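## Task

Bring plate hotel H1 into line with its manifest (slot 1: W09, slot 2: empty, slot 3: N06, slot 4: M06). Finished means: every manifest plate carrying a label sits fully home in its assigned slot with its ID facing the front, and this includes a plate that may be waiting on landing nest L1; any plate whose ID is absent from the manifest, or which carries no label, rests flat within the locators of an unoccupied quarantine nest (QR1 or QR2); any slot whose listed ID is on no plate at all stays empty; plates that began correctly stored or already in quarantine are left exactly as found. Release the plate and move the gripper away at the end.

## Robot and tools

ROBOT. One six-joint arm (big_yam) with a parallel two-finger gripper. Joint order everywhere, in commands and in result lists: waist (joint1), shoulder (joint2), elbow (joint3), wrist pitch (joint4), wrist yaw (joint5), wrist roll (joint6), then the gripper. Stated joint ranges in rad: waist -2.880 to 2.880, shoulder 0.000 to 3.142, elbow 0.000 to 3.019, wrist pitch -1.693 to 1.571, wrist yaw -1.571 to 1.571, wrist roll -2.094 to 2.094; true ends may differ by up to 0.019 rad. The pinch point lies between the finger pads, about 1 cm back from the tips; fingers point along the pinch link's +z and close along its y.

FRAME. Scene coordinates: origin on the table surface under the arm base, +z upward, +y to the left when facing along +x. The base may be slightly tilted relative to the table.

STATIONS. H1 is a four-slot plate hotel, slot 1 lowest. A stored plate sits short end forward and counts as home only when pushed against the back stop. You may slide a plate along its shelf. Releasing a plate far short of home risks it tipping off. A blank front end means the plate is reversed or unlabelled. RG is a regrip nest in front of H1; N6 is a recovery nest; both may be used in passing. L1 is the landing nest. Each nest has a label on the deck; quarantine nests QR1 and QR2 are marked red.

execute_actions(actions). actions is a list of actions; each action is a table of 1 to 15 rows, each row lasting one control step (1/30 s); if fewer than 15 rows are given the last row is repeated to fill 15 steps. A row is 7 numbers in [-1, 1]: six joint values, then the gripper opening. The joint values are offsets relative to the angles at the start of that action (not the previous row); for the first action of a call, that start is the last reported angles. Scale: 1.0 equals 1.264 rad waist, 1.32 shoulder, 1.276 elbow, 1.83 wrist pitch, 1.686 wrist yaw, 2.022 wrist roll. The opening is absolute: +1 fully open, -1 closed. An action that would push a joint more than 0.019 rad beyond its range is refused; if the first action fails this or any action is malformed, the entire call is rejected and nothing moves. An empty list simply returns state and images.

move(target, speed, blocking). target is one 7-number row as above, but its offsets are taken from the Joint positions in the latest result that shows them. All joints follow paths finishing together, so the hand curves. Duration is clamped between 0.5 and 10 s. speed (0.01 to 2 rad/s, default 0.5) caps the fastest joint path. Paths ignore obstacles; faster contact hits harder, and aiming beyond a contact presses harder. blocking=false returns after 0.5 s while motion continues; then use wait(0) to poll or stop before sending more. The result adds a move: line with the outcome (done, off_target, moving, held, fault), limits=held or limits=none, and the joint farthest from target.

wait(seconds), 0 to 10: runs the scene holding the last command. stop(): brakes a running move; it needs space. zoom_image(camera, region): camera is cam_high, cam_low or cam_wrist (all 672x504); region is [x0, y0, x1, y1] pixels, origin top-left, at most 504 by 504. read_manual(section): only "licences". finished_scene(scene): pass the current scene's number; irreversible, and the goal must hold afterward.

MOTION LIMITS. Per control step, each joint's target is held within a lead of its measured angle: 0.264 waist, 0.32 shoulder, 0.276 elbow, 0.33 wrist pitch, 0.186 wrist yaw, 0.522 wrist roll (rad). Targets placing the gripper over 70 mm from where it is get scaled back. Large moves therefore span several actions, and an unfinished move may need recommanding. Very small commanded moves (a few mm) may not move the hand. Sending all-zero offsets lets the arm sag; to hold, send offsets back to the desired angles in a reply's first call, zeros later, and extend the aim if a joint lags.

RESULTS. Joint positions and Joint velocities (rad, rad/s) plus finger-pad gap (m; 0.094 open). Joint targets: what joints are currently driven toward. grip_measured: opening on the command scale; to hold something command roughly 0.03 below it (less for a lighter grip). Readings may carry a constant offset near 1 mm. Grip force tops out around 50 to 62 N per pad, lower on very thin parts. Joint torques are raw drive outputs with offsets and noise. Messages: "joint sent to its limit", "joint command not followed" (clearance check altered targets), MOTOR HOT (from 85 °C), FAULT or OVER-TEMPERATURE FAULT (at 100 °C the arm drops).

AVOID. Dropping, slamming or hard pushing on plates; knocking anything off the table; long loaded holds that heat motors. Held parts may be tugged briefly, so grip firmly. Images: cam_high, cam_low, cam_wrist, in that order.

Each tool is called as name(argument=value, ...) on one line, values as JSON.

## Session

execute_actions(actions=[])

Scene clock: 0.00 s.
grip_measured=+1.000
Joint names: [waist, shoulder, elbow, wrist pitch, wrist yaw, wrist roll]
Joint positions: [ 1.691  1.833  1.734  0.184  1.316 -1.93   0.094]
Joint velocities: [-0.005 -0.015 -0.002 -0.007  0.007  0.051  0.   ]
Joint torques (N m, as the arm reports them, + toward a larger angle): no reading
Motor temperatures (°C, as the motors report them): [26 27 29 28 26 25]
Joint targets: [1.692 1.830 1.757 0.188 1.316 -1.930]

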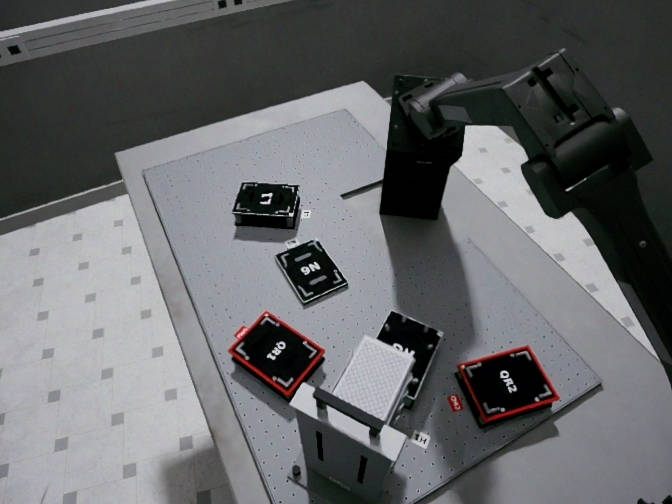

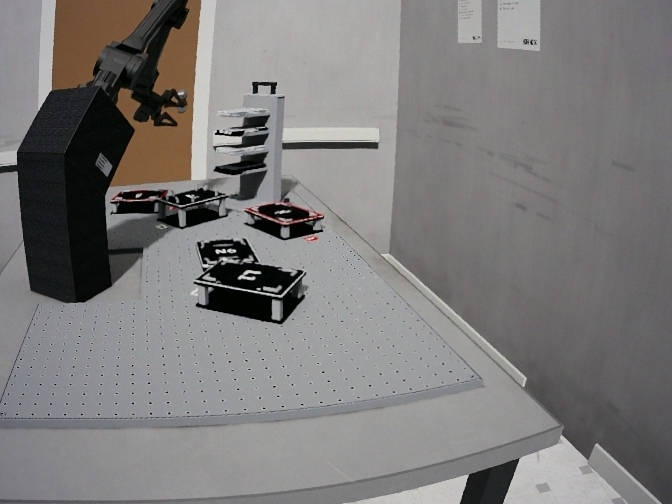

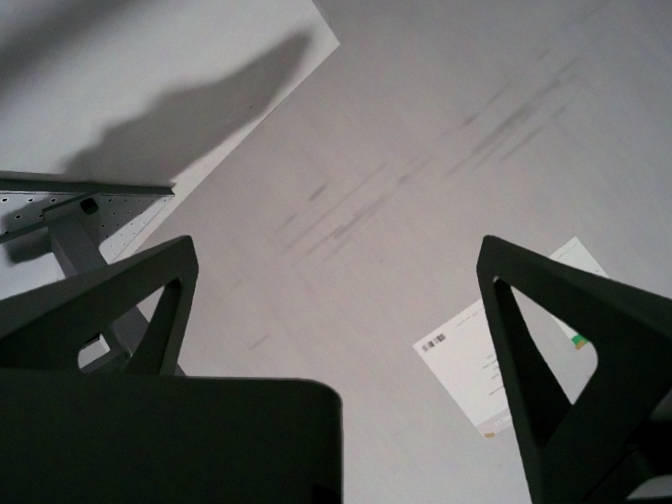

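zoom_image(camera="cam_low", region=[195, 75, 315, 215])

zoom_image(camera="cam_high", region=[210, 290, 580, 504])

Region (195, 75, 315, 215) of cam_low's 672x504 image, scaled by 3.600, with more detail than that image has; it fills the left 432 columns of this view, and the rest is white.

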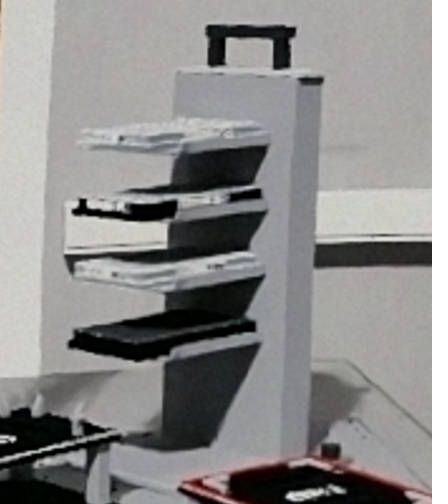

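Region (210, 290, 580, 504) of cam_high's 672x504 image, scaled by 1.362, with more detail than that image has; it fills the top 292 rows of this view, and the rest is white.

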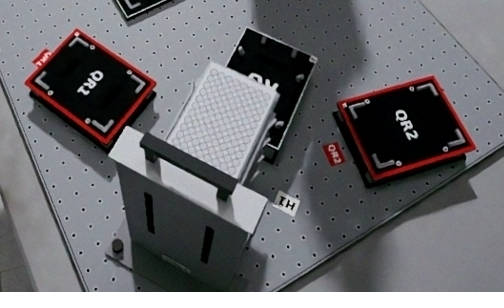

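move(target=[-0.199, -0.188, -0.915, 0.632, -0.223, 0.163, 1.0], speed=0.6)

Scene clock: 122.57 s.
grip_measured=+1.000
Joint names: [waist, shoulder, elbow, wrist pitch, wrist yaw, wrist roll]
Joint positions: [ 1.448  1.601  0.567  1.322  0.942 -1.611  0.094]
Joint velocities: [ 0.005 -0.005  0.012 -0.002  0.051  0.007  0.   ]
Joint torques (N m, as the arm reports them, + toward a larger angle): [  2.56 -11.86   0.04   2.67   0.05   0.19]
Motor temperatures (°C, as the motors report them): [26 33 33 28 26 25]
Joint targets: [1.440 1.585 0.567 1.341 0.940 -1.600]
move: done; limits=none; farthest joint: the wrist pitch, 0.018 radians from its target (1.156 radians at the start)

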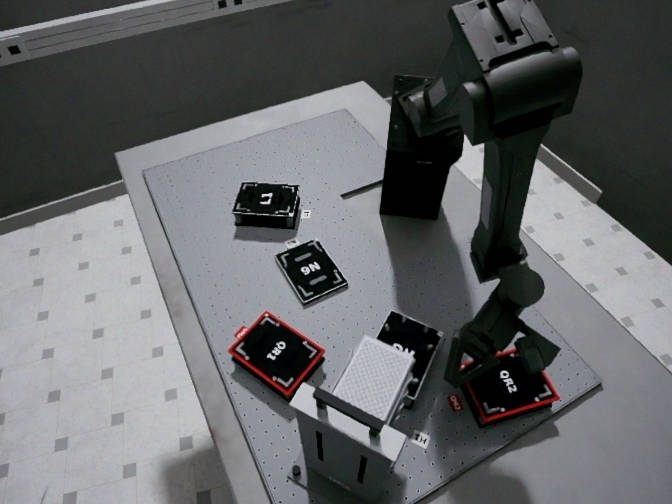

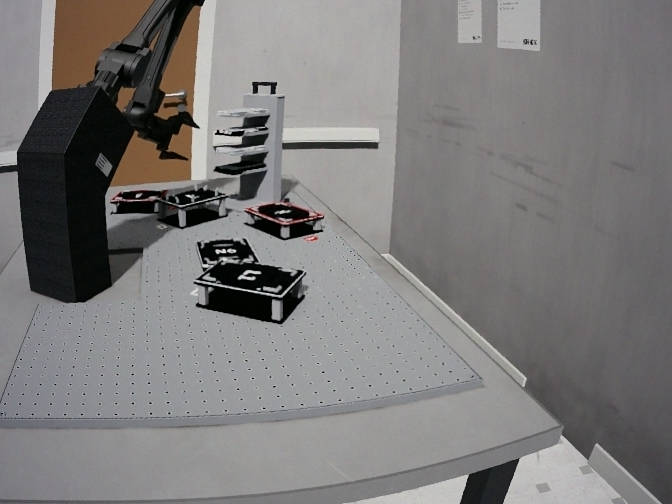

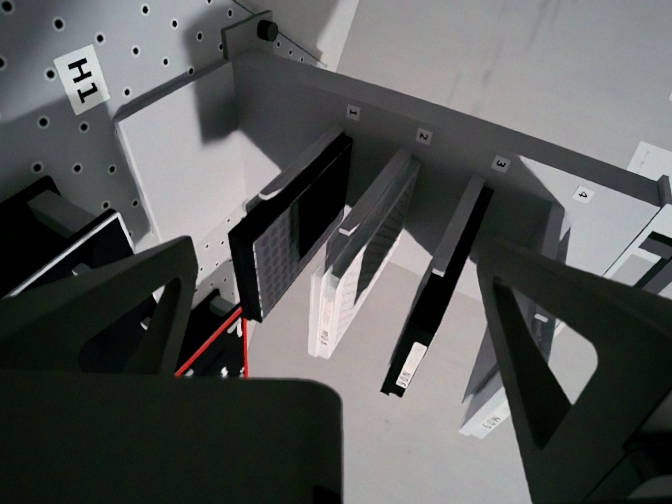

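zoom_image(camera="cam_wrist", region=[200, 110, 560, 450])

Region (200, 110, 560, 450) of cam_wrist's 672x504 image, scaled by 1.400, with more detail than that image has.

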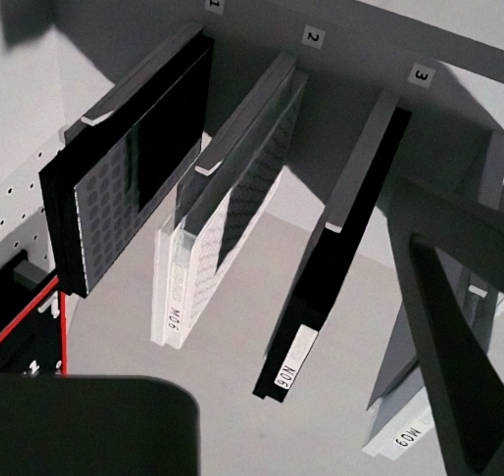

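move(target=[-0.038, -0.04, -0.255, 0.025, -0.144, 0.44, 1.0], speed=1.0)

Scene clock: 177.87 s.
grip_measured=+1.000
Joint names: [waist, shoulder, elbow, wrist pitch, wrist yaw, wrist roll]
Joint positions: [ 1.41   1.563  0.255  1.35   0.702 -0.732  0.094]
Joint velocities: [ 0.005 -0.015  0.002  0.017 -0.066  0.022  0.   ]
Joint torques (N m, as the arm reports them, + toward a larger angle): [ 1.59 -9.45 -3.05  2.63  0.06  0.18]
Motor temperatures (°C, as the motors report them): [26 31 30 29 26 25]
Joint targets: [1.400 1.549 0.242 1.368 0.699 -0.721]
move: done; limits=none; farthest joint: the wrist pitch, 0.018 radians from its target (0.045 radians at the start)

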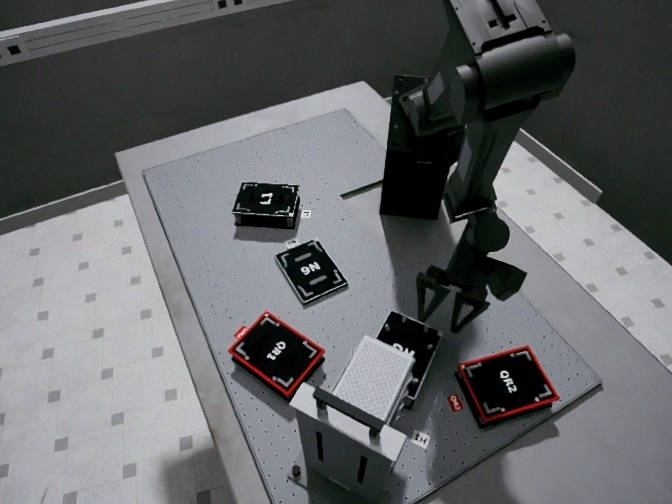

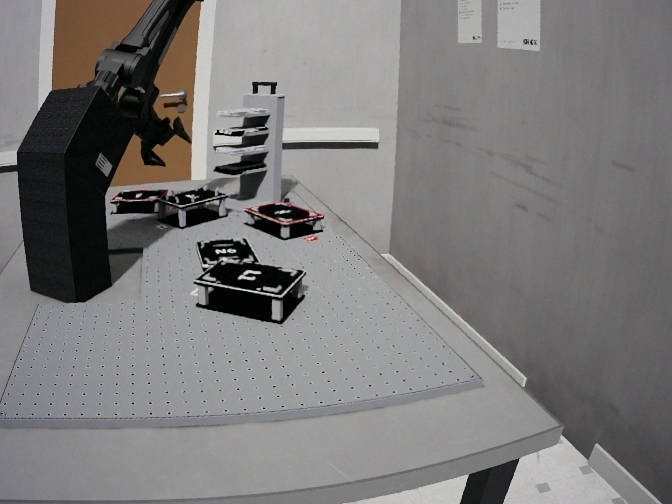

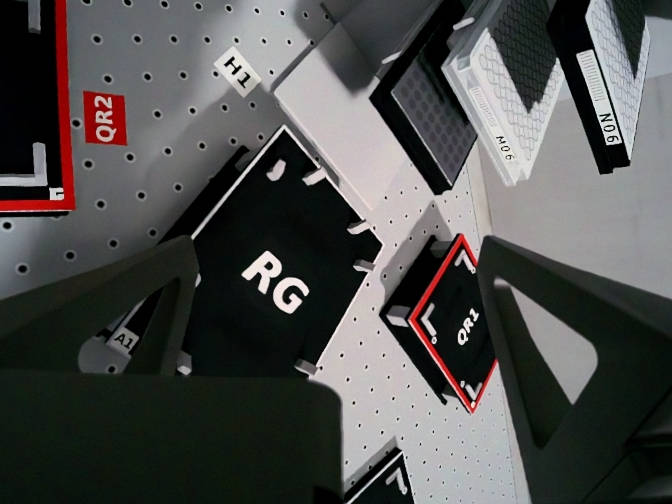

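move(target=[-0.2294, -0.0333, -0.0807, 0.0169, -0.2106, 0.4565, 0.95], speed=1.0)

Scene clock: 188.40 s.
grip_measured=+0.952
Joint names: [waist, shoulder, elbow, wrist pitch, wrist yaw, wrist roll]
Joint positions: [1.128 1.533 0.175 1.363 0.349 0.18  0.092]
Joint velocities: [-0.015 -0.005  0.002 -0.007  0.037 -0.066  0.001]
Joint torques (N m, as the arm reports them, + toward a larger angle): [-0.05 -8.85 -4.62  2.68  0.08  0.17]
Motor temperatures (°C, as the motors report them): [26 31 30 29 26 25]
Joint targets: [1.120 1.519 0.152 1.381 0.346 0.191]
move: off_target; limits=none; farthest joint: the elbow, 0.023 radians from its target (0.103 radians at the start)

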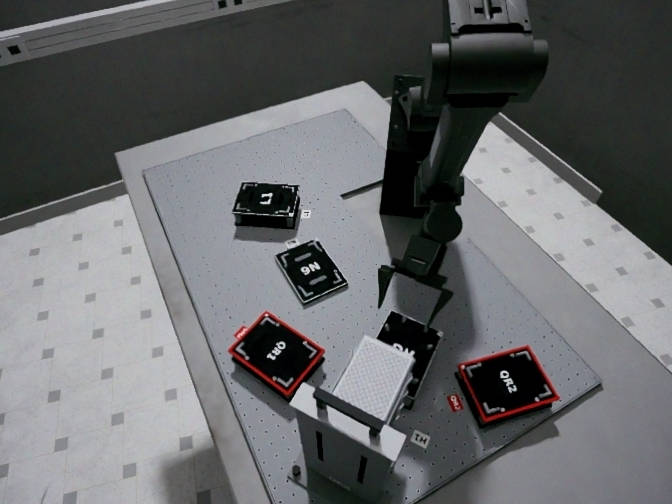

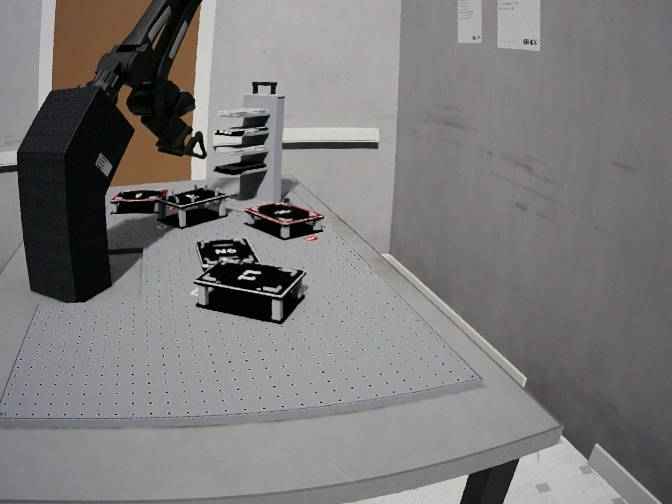

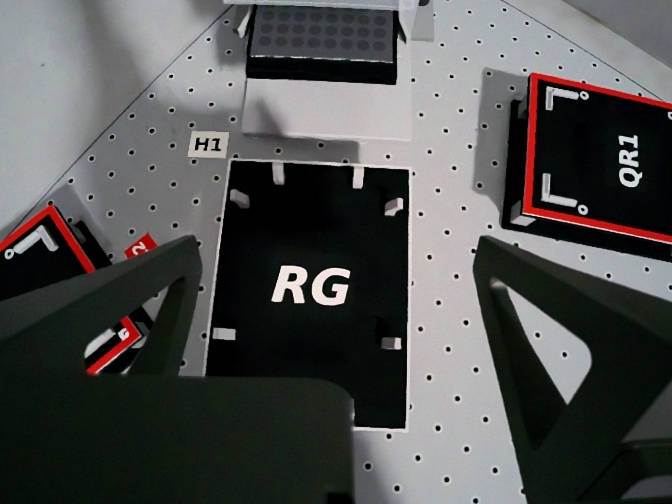

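zoom_image(camera="cam_wrist", region=[200, 0, 450, 230])

zoom_image(camera="cam_wrist", region=[190, 220, 440, 450])

Region (200, 0, 450, 230) of cam_wrist's 672x504 image, scaled by 2.016, with more detail than that image has; it fills the top 464 rows of this view, and the rest is white.

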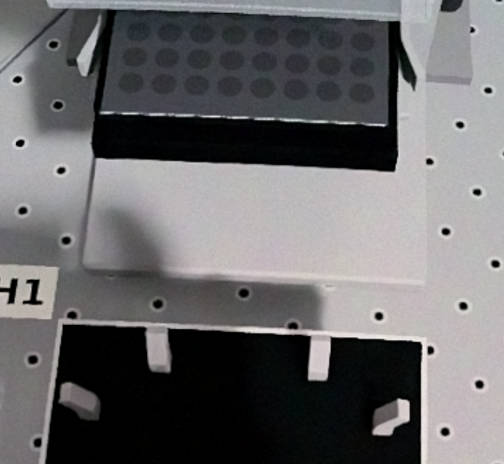

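Region (190, 220, 440, 450) of cam_wrist's 672x504 image, scaled by 2.016, with more detail than that image has; it fills the top 464 rows of this view, and the rest is white.

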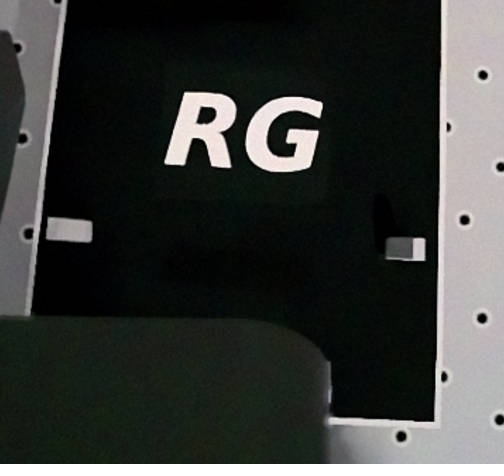

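move(target=[-0.0520, 0.1588, 0.2248, 0.0117, -0.0126, 0.0096, 0.95], speed=0.35)

Scene clock: 263.07 s.
grip_measured=+0.952
Joint names: [waist, shoulder, elbow, wrist pitch, wrist yaw, wrist roll]
Joint positions: [1.071 1.735 0.458 1.365 0.33  0.189 0.092]
Joint velocities: [ 0.005 -0.005 -0.002  0.007 -0.037  0.022 -0.001]
Joint torques (N m, as the arm reports them, + toward a larger angle): [-0.17 -9.75 -2.09  2.79  0.09  0.13]
Motor temperatures (°C, as the motors report them): [26 30 31 29 26 25]
Joint targets: [1.062 1.743 0.461 1.384 0.328 0.200]
move: done; limits=none; farthest joint: the wrist pitch, 0.020 radians from its target (0.022 radians at the start)

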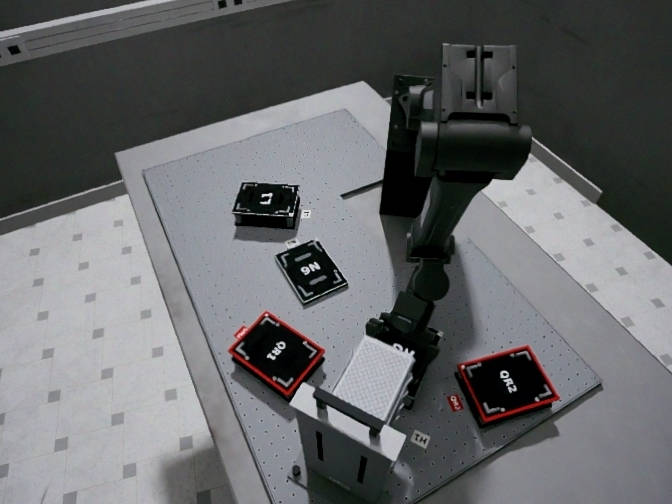

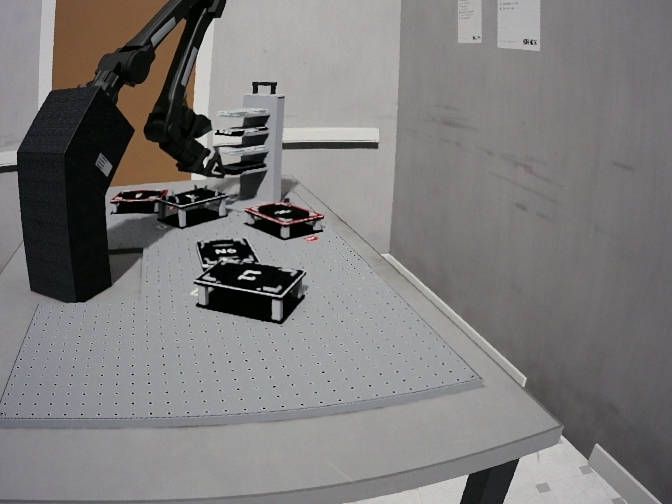

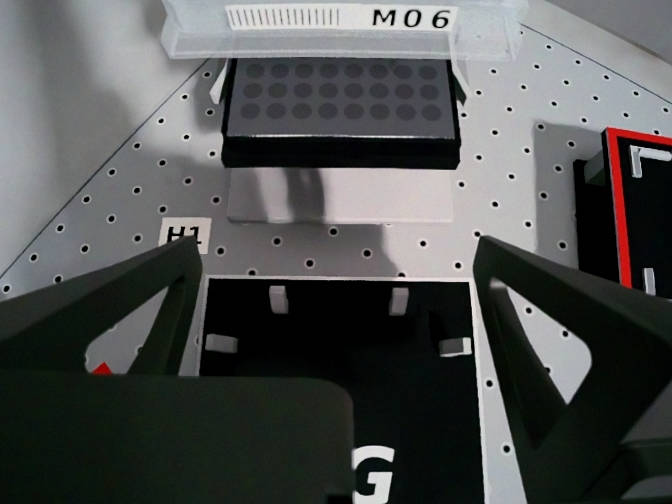

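zoom_image(camera="cam_wrist", region=[150, 0, 540, 190])

zoom_image(camera="cam_wrist", region=[200, 50, 480, 180])

Region (150, 0, 540, 190) of cam_wrist's 672x504 image, scaled by 1.292, with more detail than that image has; it fills the top 246 rows of this view, and the rest is white.

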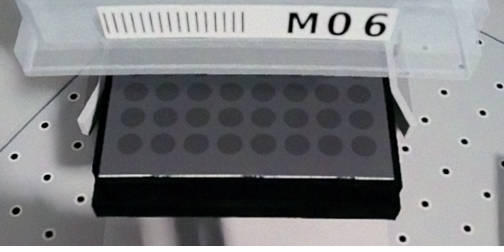

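Region (200, 50, 480, 180) of cam_wrist's 672x504 image, scaled by 1.800, with more detail than that image has; it fills the top 234 rows of this view, and the rest is white.

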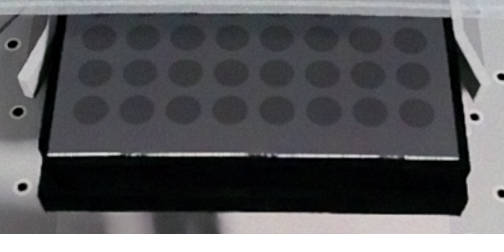

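move(target=[-0.0320, -0.0405, 0.0467, -0.0573, -0.0234, 0.0, 0.95], speed=0.2)

Scene clock: 342.60 s.
grip_measured=+0.952
Joint names: [waist, shoulder, elbow, wrist pitch, wrist yaw, wrist roll]
Joint positions: [1.039 1.694 0.512 1.269 0.292 0.189 0.092]
Joint velocities: [-0.005  0.005  0.002  0.002 -0.022 -0.007 -0.001]
Joint torques (N m, as the arm reports them, + toward a larger angle): [  0.03 -11.41  -1.14   1.58   0.09   0.06]
Motor temperatures (°C, as the motors report them): [26 30 30 29 26 25]
Joint targets: [1.031 1.681 0.517 1.260 0.290 0.189]
move: done; limits=none; farthest joint: the shoulder, 0.012 radians from its target (0.053 radians at the start)

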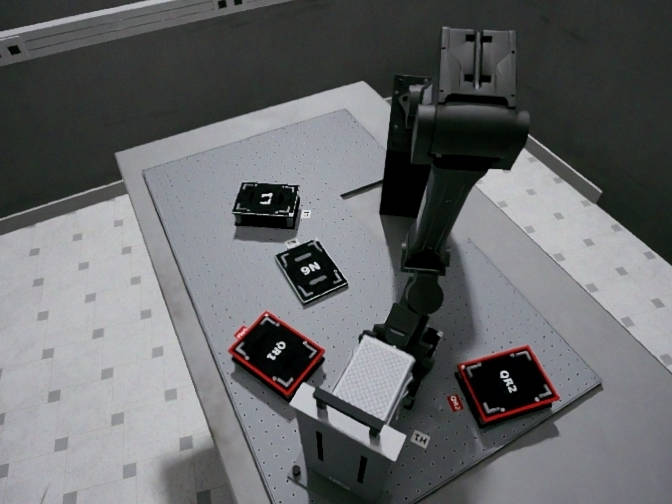

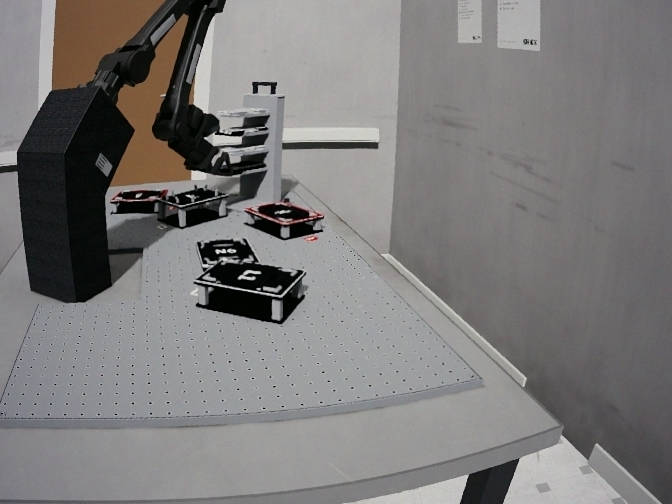

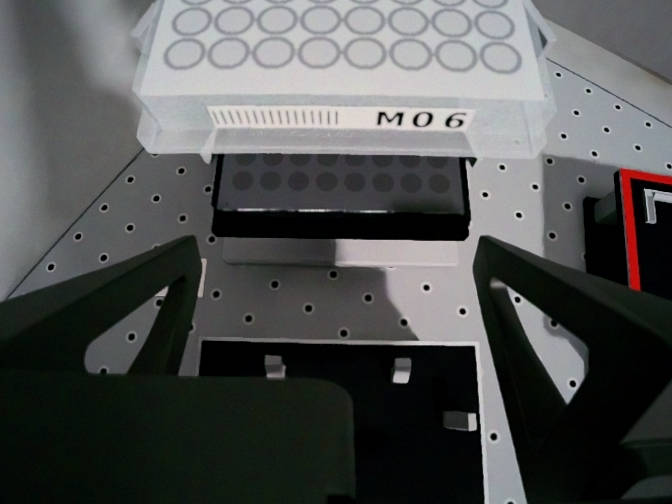

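zoom_image(camera="cam_wrist", region=[190, 140, 490, 270])

zoom_image(camera="cam_wrist", region=[120, 0, 570, 170])

Region (190, 140, 490, 270) of cam_wrist's 672x504 image, scaled by 1.680, with more detail than that image has; it fills the top 218 rows of this view, and the rest is white.

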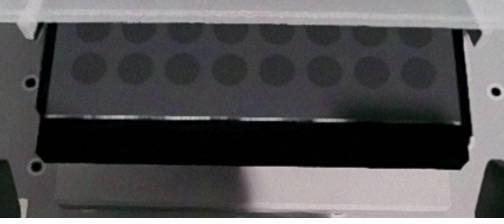

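Region (120, 0, 570, 170) of cam_wrist's 672x504 image, scaled by 1.120, with more detail than that image has; it fills the top 190 rows of this view, and the rest is white.

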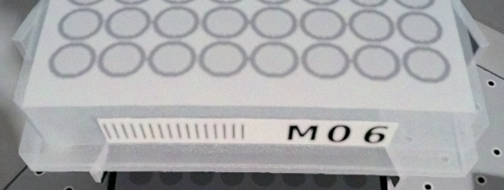

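execute_actions(actions=[[[-0.00728,-0.01075,0.00502,-0.00526,-0.00131,0.0,0.95],[-0.00773,-0.01115,0.00596,-0.00626,-0.00166,0.0,0.95],[-0.00847,-0.01181,0.00749,-0.00788,-0.00223,0.0,0.95],[-0.00947,-0.01269,0.00955,-0.01007,-0.00299,0.0,0.95],[-0.01068,-0.01376,0.01205,-0.01272,-0.00392,0.0,0.95],[-0.01203,-0.01495,0.01484,-0.01568,-0.00495,0.0,0.95],[-0.01350,-0.01625,0.01787,-0.01890,-0.00608,0.0,0.95],[-0.01498,-0.01755,0.02092,-0.02214,-0.00721,0.0,0.95],[-0.01645,-0.01885,0.02395,-0.02536,-0.00834,0.0,0.95],[-0.01780,-0.02005,0.02674,-0.02832,-0.00937,0.0,0.95],[-0.01901,-0.02111,0.02924,-0.03097,-0.01030,0.0,0.95],[-0.02001,-0.02199,0.03130,-0.03316,-0.01106,0.0,0.95],[-0.02075,-0.02265,0.03283,-0.03478,-0.01163,0.0,0.95],[-0.02120,-0.02305,0.03377,-0.03578,-0.01198,0.0,0.95],[-0.02136,-0.02319,0.03409,-0.03612,-0.01210,0.0,0.95]]])

wait(seconds=0.4)

Scene clock: 373.73 s.
grip_measured=+0.952
Joint names: [waist, shoulder, elbow, wrist pitch, wrist yaw, wrist roll]
Joint positions: [1.022 1.68  0.548 1.217 0.275 0.189 0.092]
Joint velocities: [-0.034 -0.034  0.051 -0.042 -0.066  0.066 -0.001]
Joint torques (N m, as the arm reports them, + toward a larger angle): [ -0.38 -12.18  -0.82   1.57   0.1    0.05]
Motor temperatures (°C, as the motors report them): [26 30 30 29 26 25]
Joint targets: [1.012 1.663 0.556 1.203 0.272 0.189]

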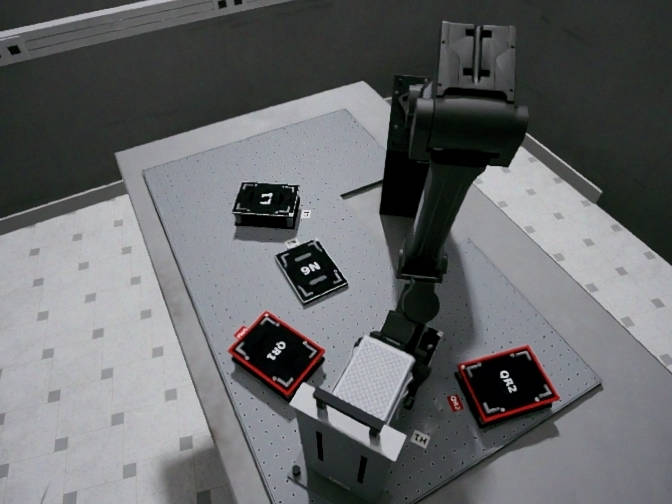

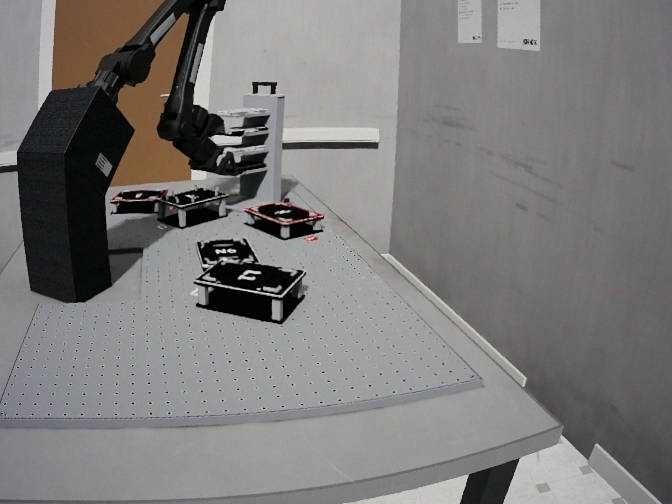

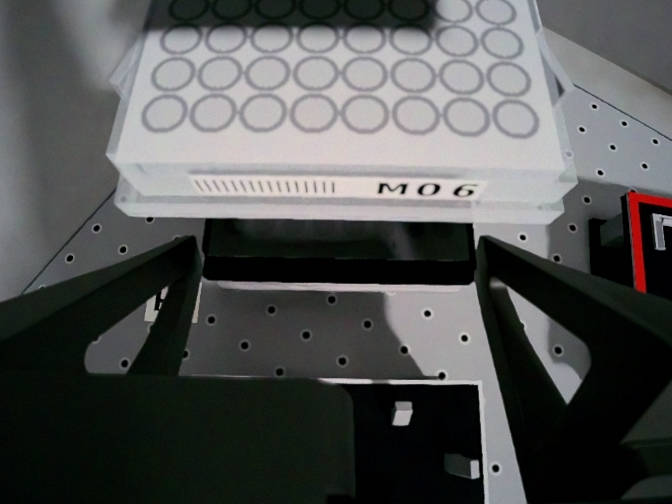

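Scene clock: 374.13 s.
grip_measured=+0.952
Joint names: [waist, shoulder, elbow, wrist pitch, wrist yaw, wrist roll]
Joint positions: [1.021 1.678 0.55  1.213 0.274 0.189 0.092]
Joint velocities: [-0.015 -0.005  0.007 -0.012  0.066 -0.081  0.   ]
Joint torques (N m, as the arm reports them, + toward a larger angle): [ -0.35 -12.34  -0.6    1.57   0.09   0.04]
Motor temperatures (°C, as the motors report them): [26 30 30 29 26 25]
Joint targets: [1.012 1.663 0.556 1.203 0.272 0.189]
wait: 0.40 s; at rest by 0.27 s

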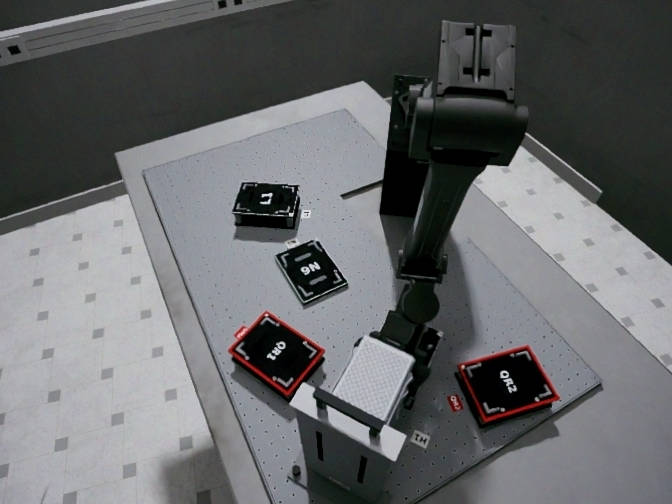

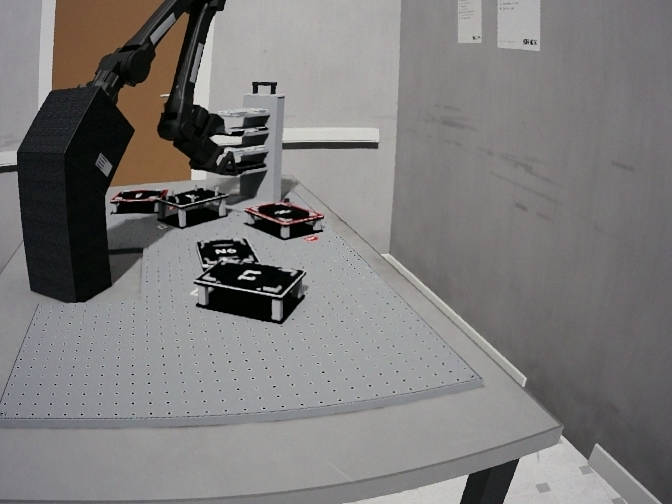

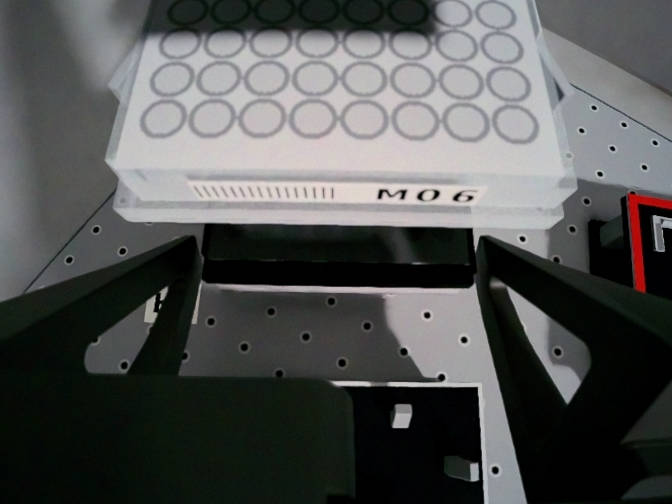

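zoom_image(camera="cam_wrist", region=[180, 90, 500, 300])

Region (180, 90, 500, 300) of cam_wrist's 672x504 image, scaled by 1.575, with more detail than that image has; it fills the top 331 rows of this view, and the rest is white.

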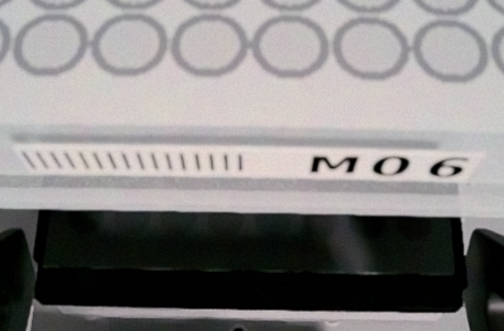

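execute_actions(actions=[[[-0.003,-0.006,0.002,0.0,0.0,0.0,0.90],[-0.003,-0.006,0.002,0.0,0.0,0.0,0.86],[-0.003,-0.006,0.002,0.0,0.0,0.0,0.83],[-0.003,-0.006,0.002,0.0,0.0,0.0,0.815],[-0.003,-0.006,0.002,0.0,0.0,0.0,0.80],[-0.003,-0.006,0.002,0.0,0.0,0.0,0.79],[-0.003,-0.006,0.002,0.0,0.0,0.0,0.78],[-0.003,-0.006,0.002,0.0,0.0,0.0,0.77],[-0.003,-0.006,0.002,0.0,0.0,0.0,0.76],[-0.003,-0.006,0.002,0.0,0.0,0.0,0.75],[-0.003,-0.006,0.002,0.0,0.0,0.0,0.74]]])

Scene clock: 454.57 s.
grip_measured=+0.768
Joint names: [waist, shoulder, elbow, wrist pitch, wrist yaw, wrist roll]
Joint positions: [1.021 1.678 0.55  1.213 0.274 0.189 0.083]
Joint velocities: [-0.015 -0.015  0.007  0.007 -0.051  0.007  0.   ]
Joint torques (N m, as the arm reports them, + toward a larger angle): [  0.15 -11.78  -0.87   1.96   0.19   0.04]
Motor temperatures (°C, as the motors report them): [26 30 29 28 26 25]
Joint targets: [1.017 1.670 0.552 1.213 0.274 0.189]

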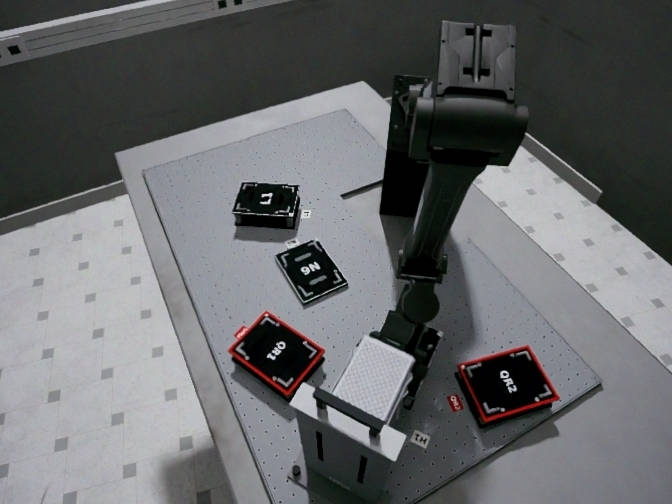

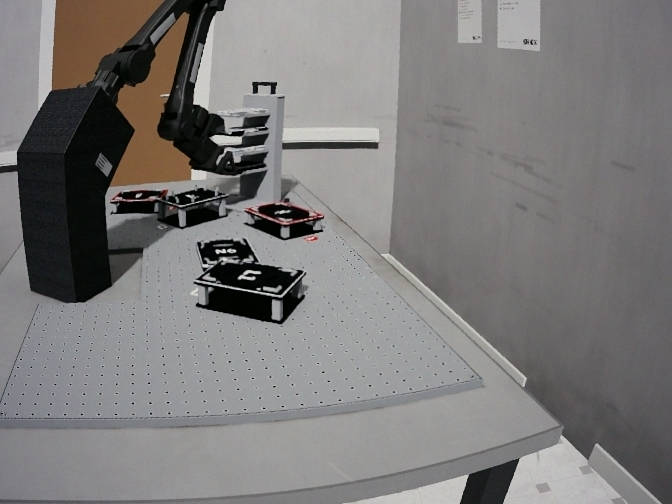

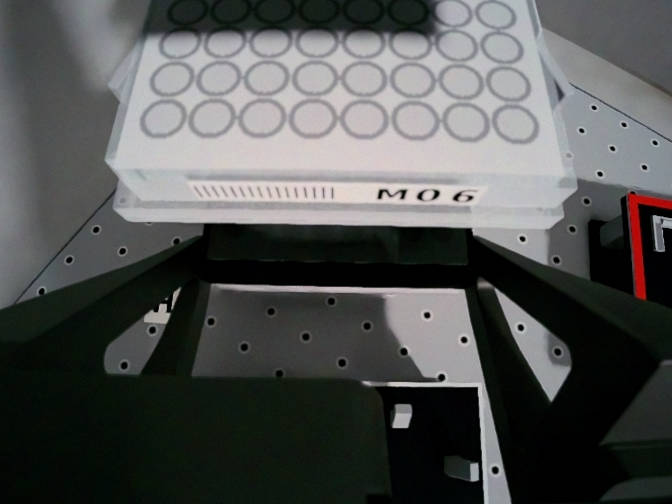

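execute_actions(actions=[[[0.00728,0.00472,-0.01056,0.01240,0.00190,0.0,0.735],[0.00776,0.00523,-0.01163,0.01352,0.00226,0.0,0.735],[0.00854,0.00605,-0.01336,0.01533,0.00284,0.0,0.735],[0.00959,0.00715,-0.01570,0.01777,0.00362,0.0,0.735],[0.01086,0.00849,-0.01854,0.02074,0.00457,0.0,0.735],[0.01228,0.00999,-0.02171,0.02405,0.00563,0.0,0.735],[0.01382,0.01161,-0.02515,0.02764,0.00678,0.0,0.735],[0.01537,0.01325,-0.02862,0.03126,0.00793,0.0,0.735],[0.01691,0.01487,-0.03206,0.03485,0.00908,0.0,0.735],[0.01833,0.01637,-0.03523,0.03817,0.01014,0.0,0.735],[0.01960,0.01771,-0.03807,0.04113,0.01109,0.0,0.735],[0.02065,0.01881,-0.04041,0.04357,0.01187,0.0,0.735],[0.02143,0.01963,-0.04214,0.04538,0.01245,0.0,0.735],[0.02191,0.02014,-0.04321,0.04650,0.01281,0.0,0.735],[0.02207,0.02031,-0.04358,0.04688,0.01293,0.0,0.735]]])

wait(seconds=0.4)

Scene clock: 489.00 s.
grip_measured=+0.768
Joint names: [waist, shoulder, elbow, wrist pitch, wrist yaw, wrist roll]
Joint positions: [1.039 1.694 0.508 1.272 0.293 0.189 0.083]
Joint velocities: [ 0.034  0.034 -0.066  0.066 -0.022  0.051  0.   ]
Joint torques (N m, as the arm reports them, + toward a larger angle): [ 0.77 -9.86 -2.28  3.04  0.31  0.05]
Motor temperatures (°C, as the motors report them): [26 30 29 29 26 25]
Joint targets: [1.049 1.705 0.494 1.298 0.296 0.189]

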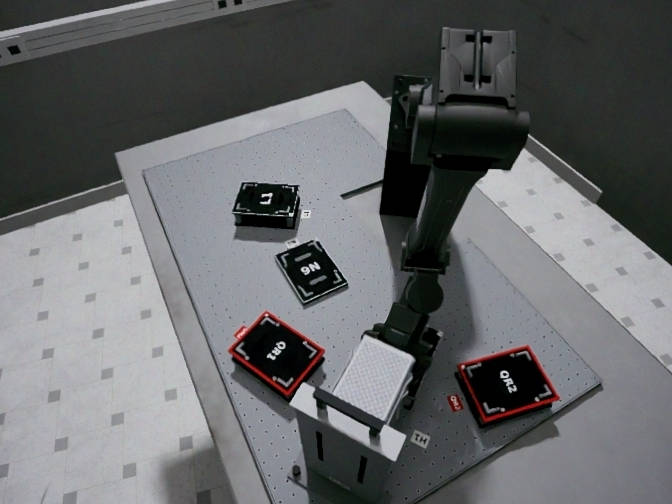

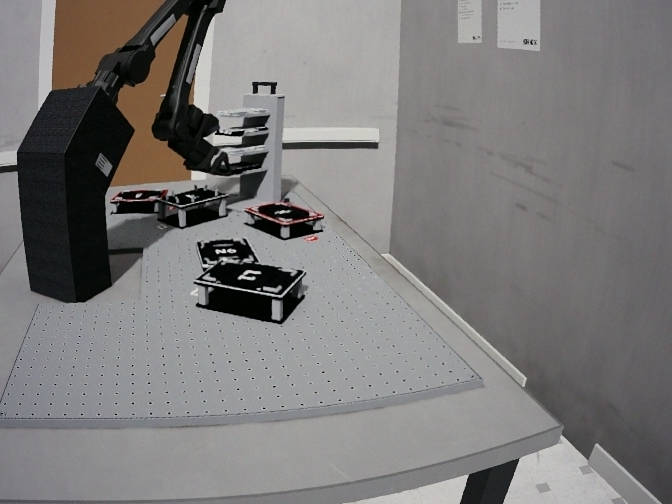

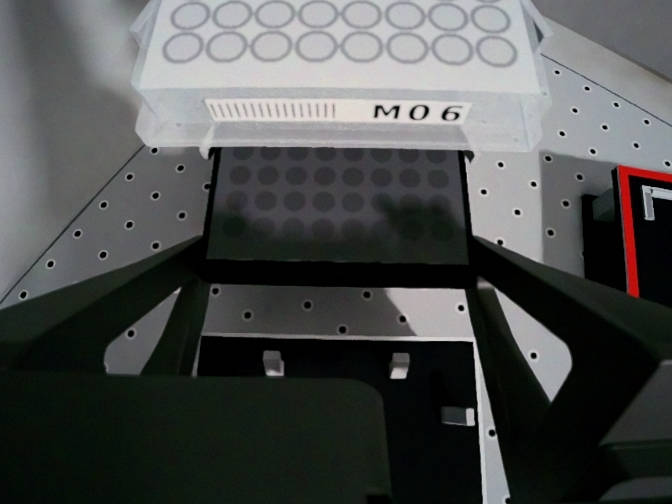

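Scene clock: 489.40 s.
grip_measured=+0.768
Joint names: [waist, shoulder, elbow, wrist pitch, wrist yaw, wrist roll]
Joint positions: [1.04  1.697 0.506 1.277 0.293 0.189 0.083]
Joint velocities: [-0.015  0.005  0.002  0.002  0.007  0.022 -0.001]
Joint torques (N m, as the arm reports them, + toward a larger angle): [ 1.35 -9.5  -2.47  2.96  0.31  0.05]
Motor temperatures (°C, as the motors report them): [26 30 29 29 26 25]
Joint targets: [1.049 1.705 0.495 1.298 0.296 0.189]
wait: 0.40 s; at rest by 0.27 s

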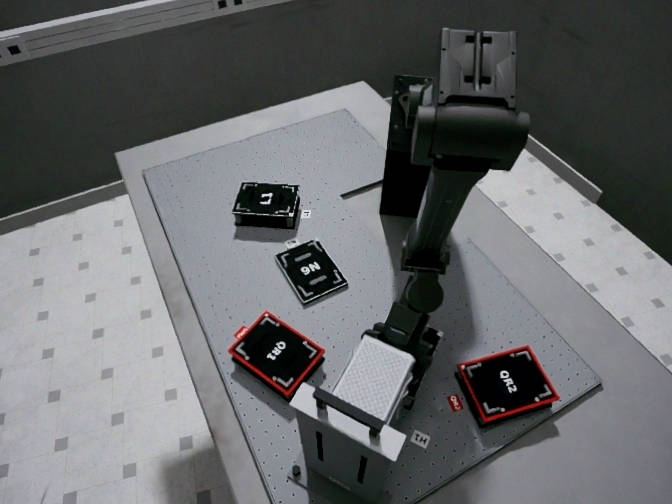

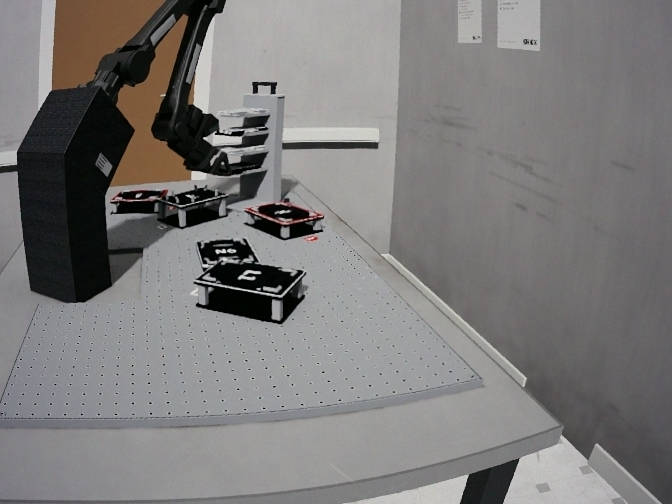

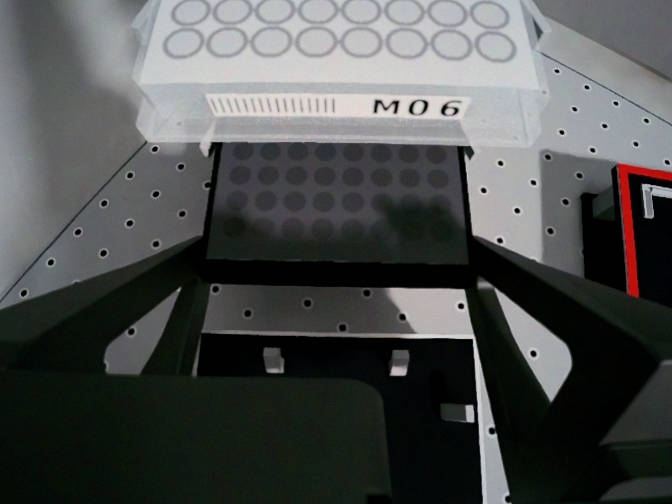

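execute_actions(actions=[[[0.002,0.006,-0.003,0.006,0.0,0.0,0.75],[0.002,0.006,-0.003,0.006,0.0,0.0,0.765],[0.002,0.006,-0.003,0.006,0.0,0.0,0.78],[0.002,0.004,-0.003,0.006,0.0,0.0,0.795],[0.002,0.002,-0.003,0.006,0.0,0.0,0.81],[0.002,0.0,-0.003,0.006,0.0,0.0,0.84],[0.002,0.0,-0.003,0.006,0.0,0.0,0.88],[0.002,0.0,-0.003,0.006,0.0,0.0,0.92]]])

Scene clock: 507.50 s.
grip_measured=+0.918
Joint names: [waist, shoulder, elbow, wrist pitch, wrist yaw, wrist roll]
Joint positions: [1.04  1.697 0.506 1.277 0.293 0.189 0.09 ]
Joint velocities: [-0.005 -0.005 -0.012  0.002  0.066  0.007 -0.   ]
Joint torques (N m, as the arm reports them, + toward a larger angle): [  0.7  -10.6   -1.92   2.41   0.18   0.04]
Motor temperatures (°C, as the motors report them): [26 30 29 29 26 25]
Joint targets: [1.043 1.697 0.502 1.288 0.293 0.189]

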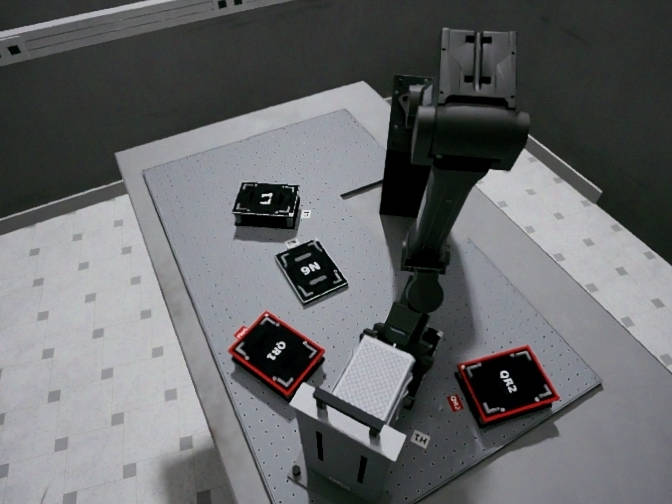

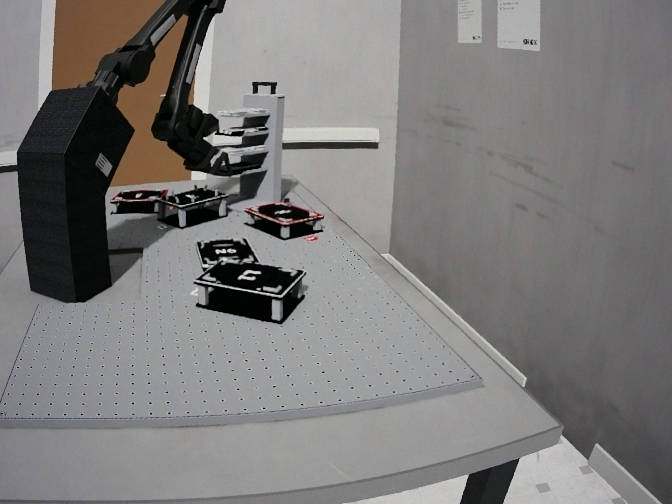

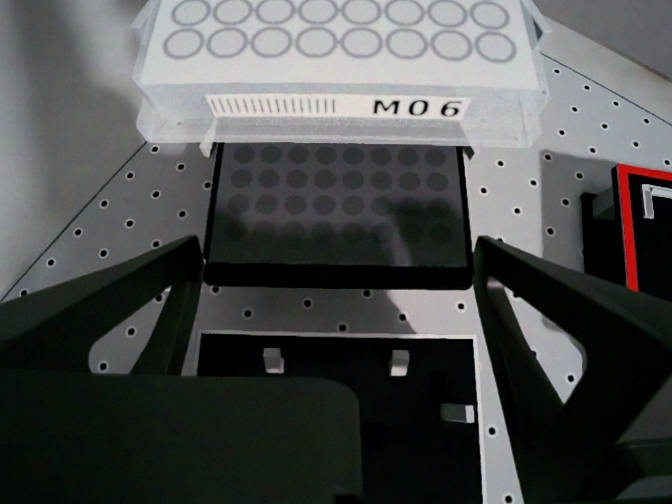

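zoom_image(camera="cam_wrist", region=[120, 20, 340, 300])

Region (120, 20, 340, 300) of cam_wrist's 672x504 image, scaled by 1.800, with more detail than that image has; it fills the left 396 columns of this view, and the rest is white.

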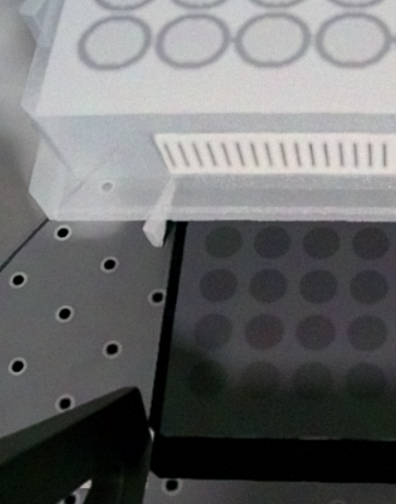

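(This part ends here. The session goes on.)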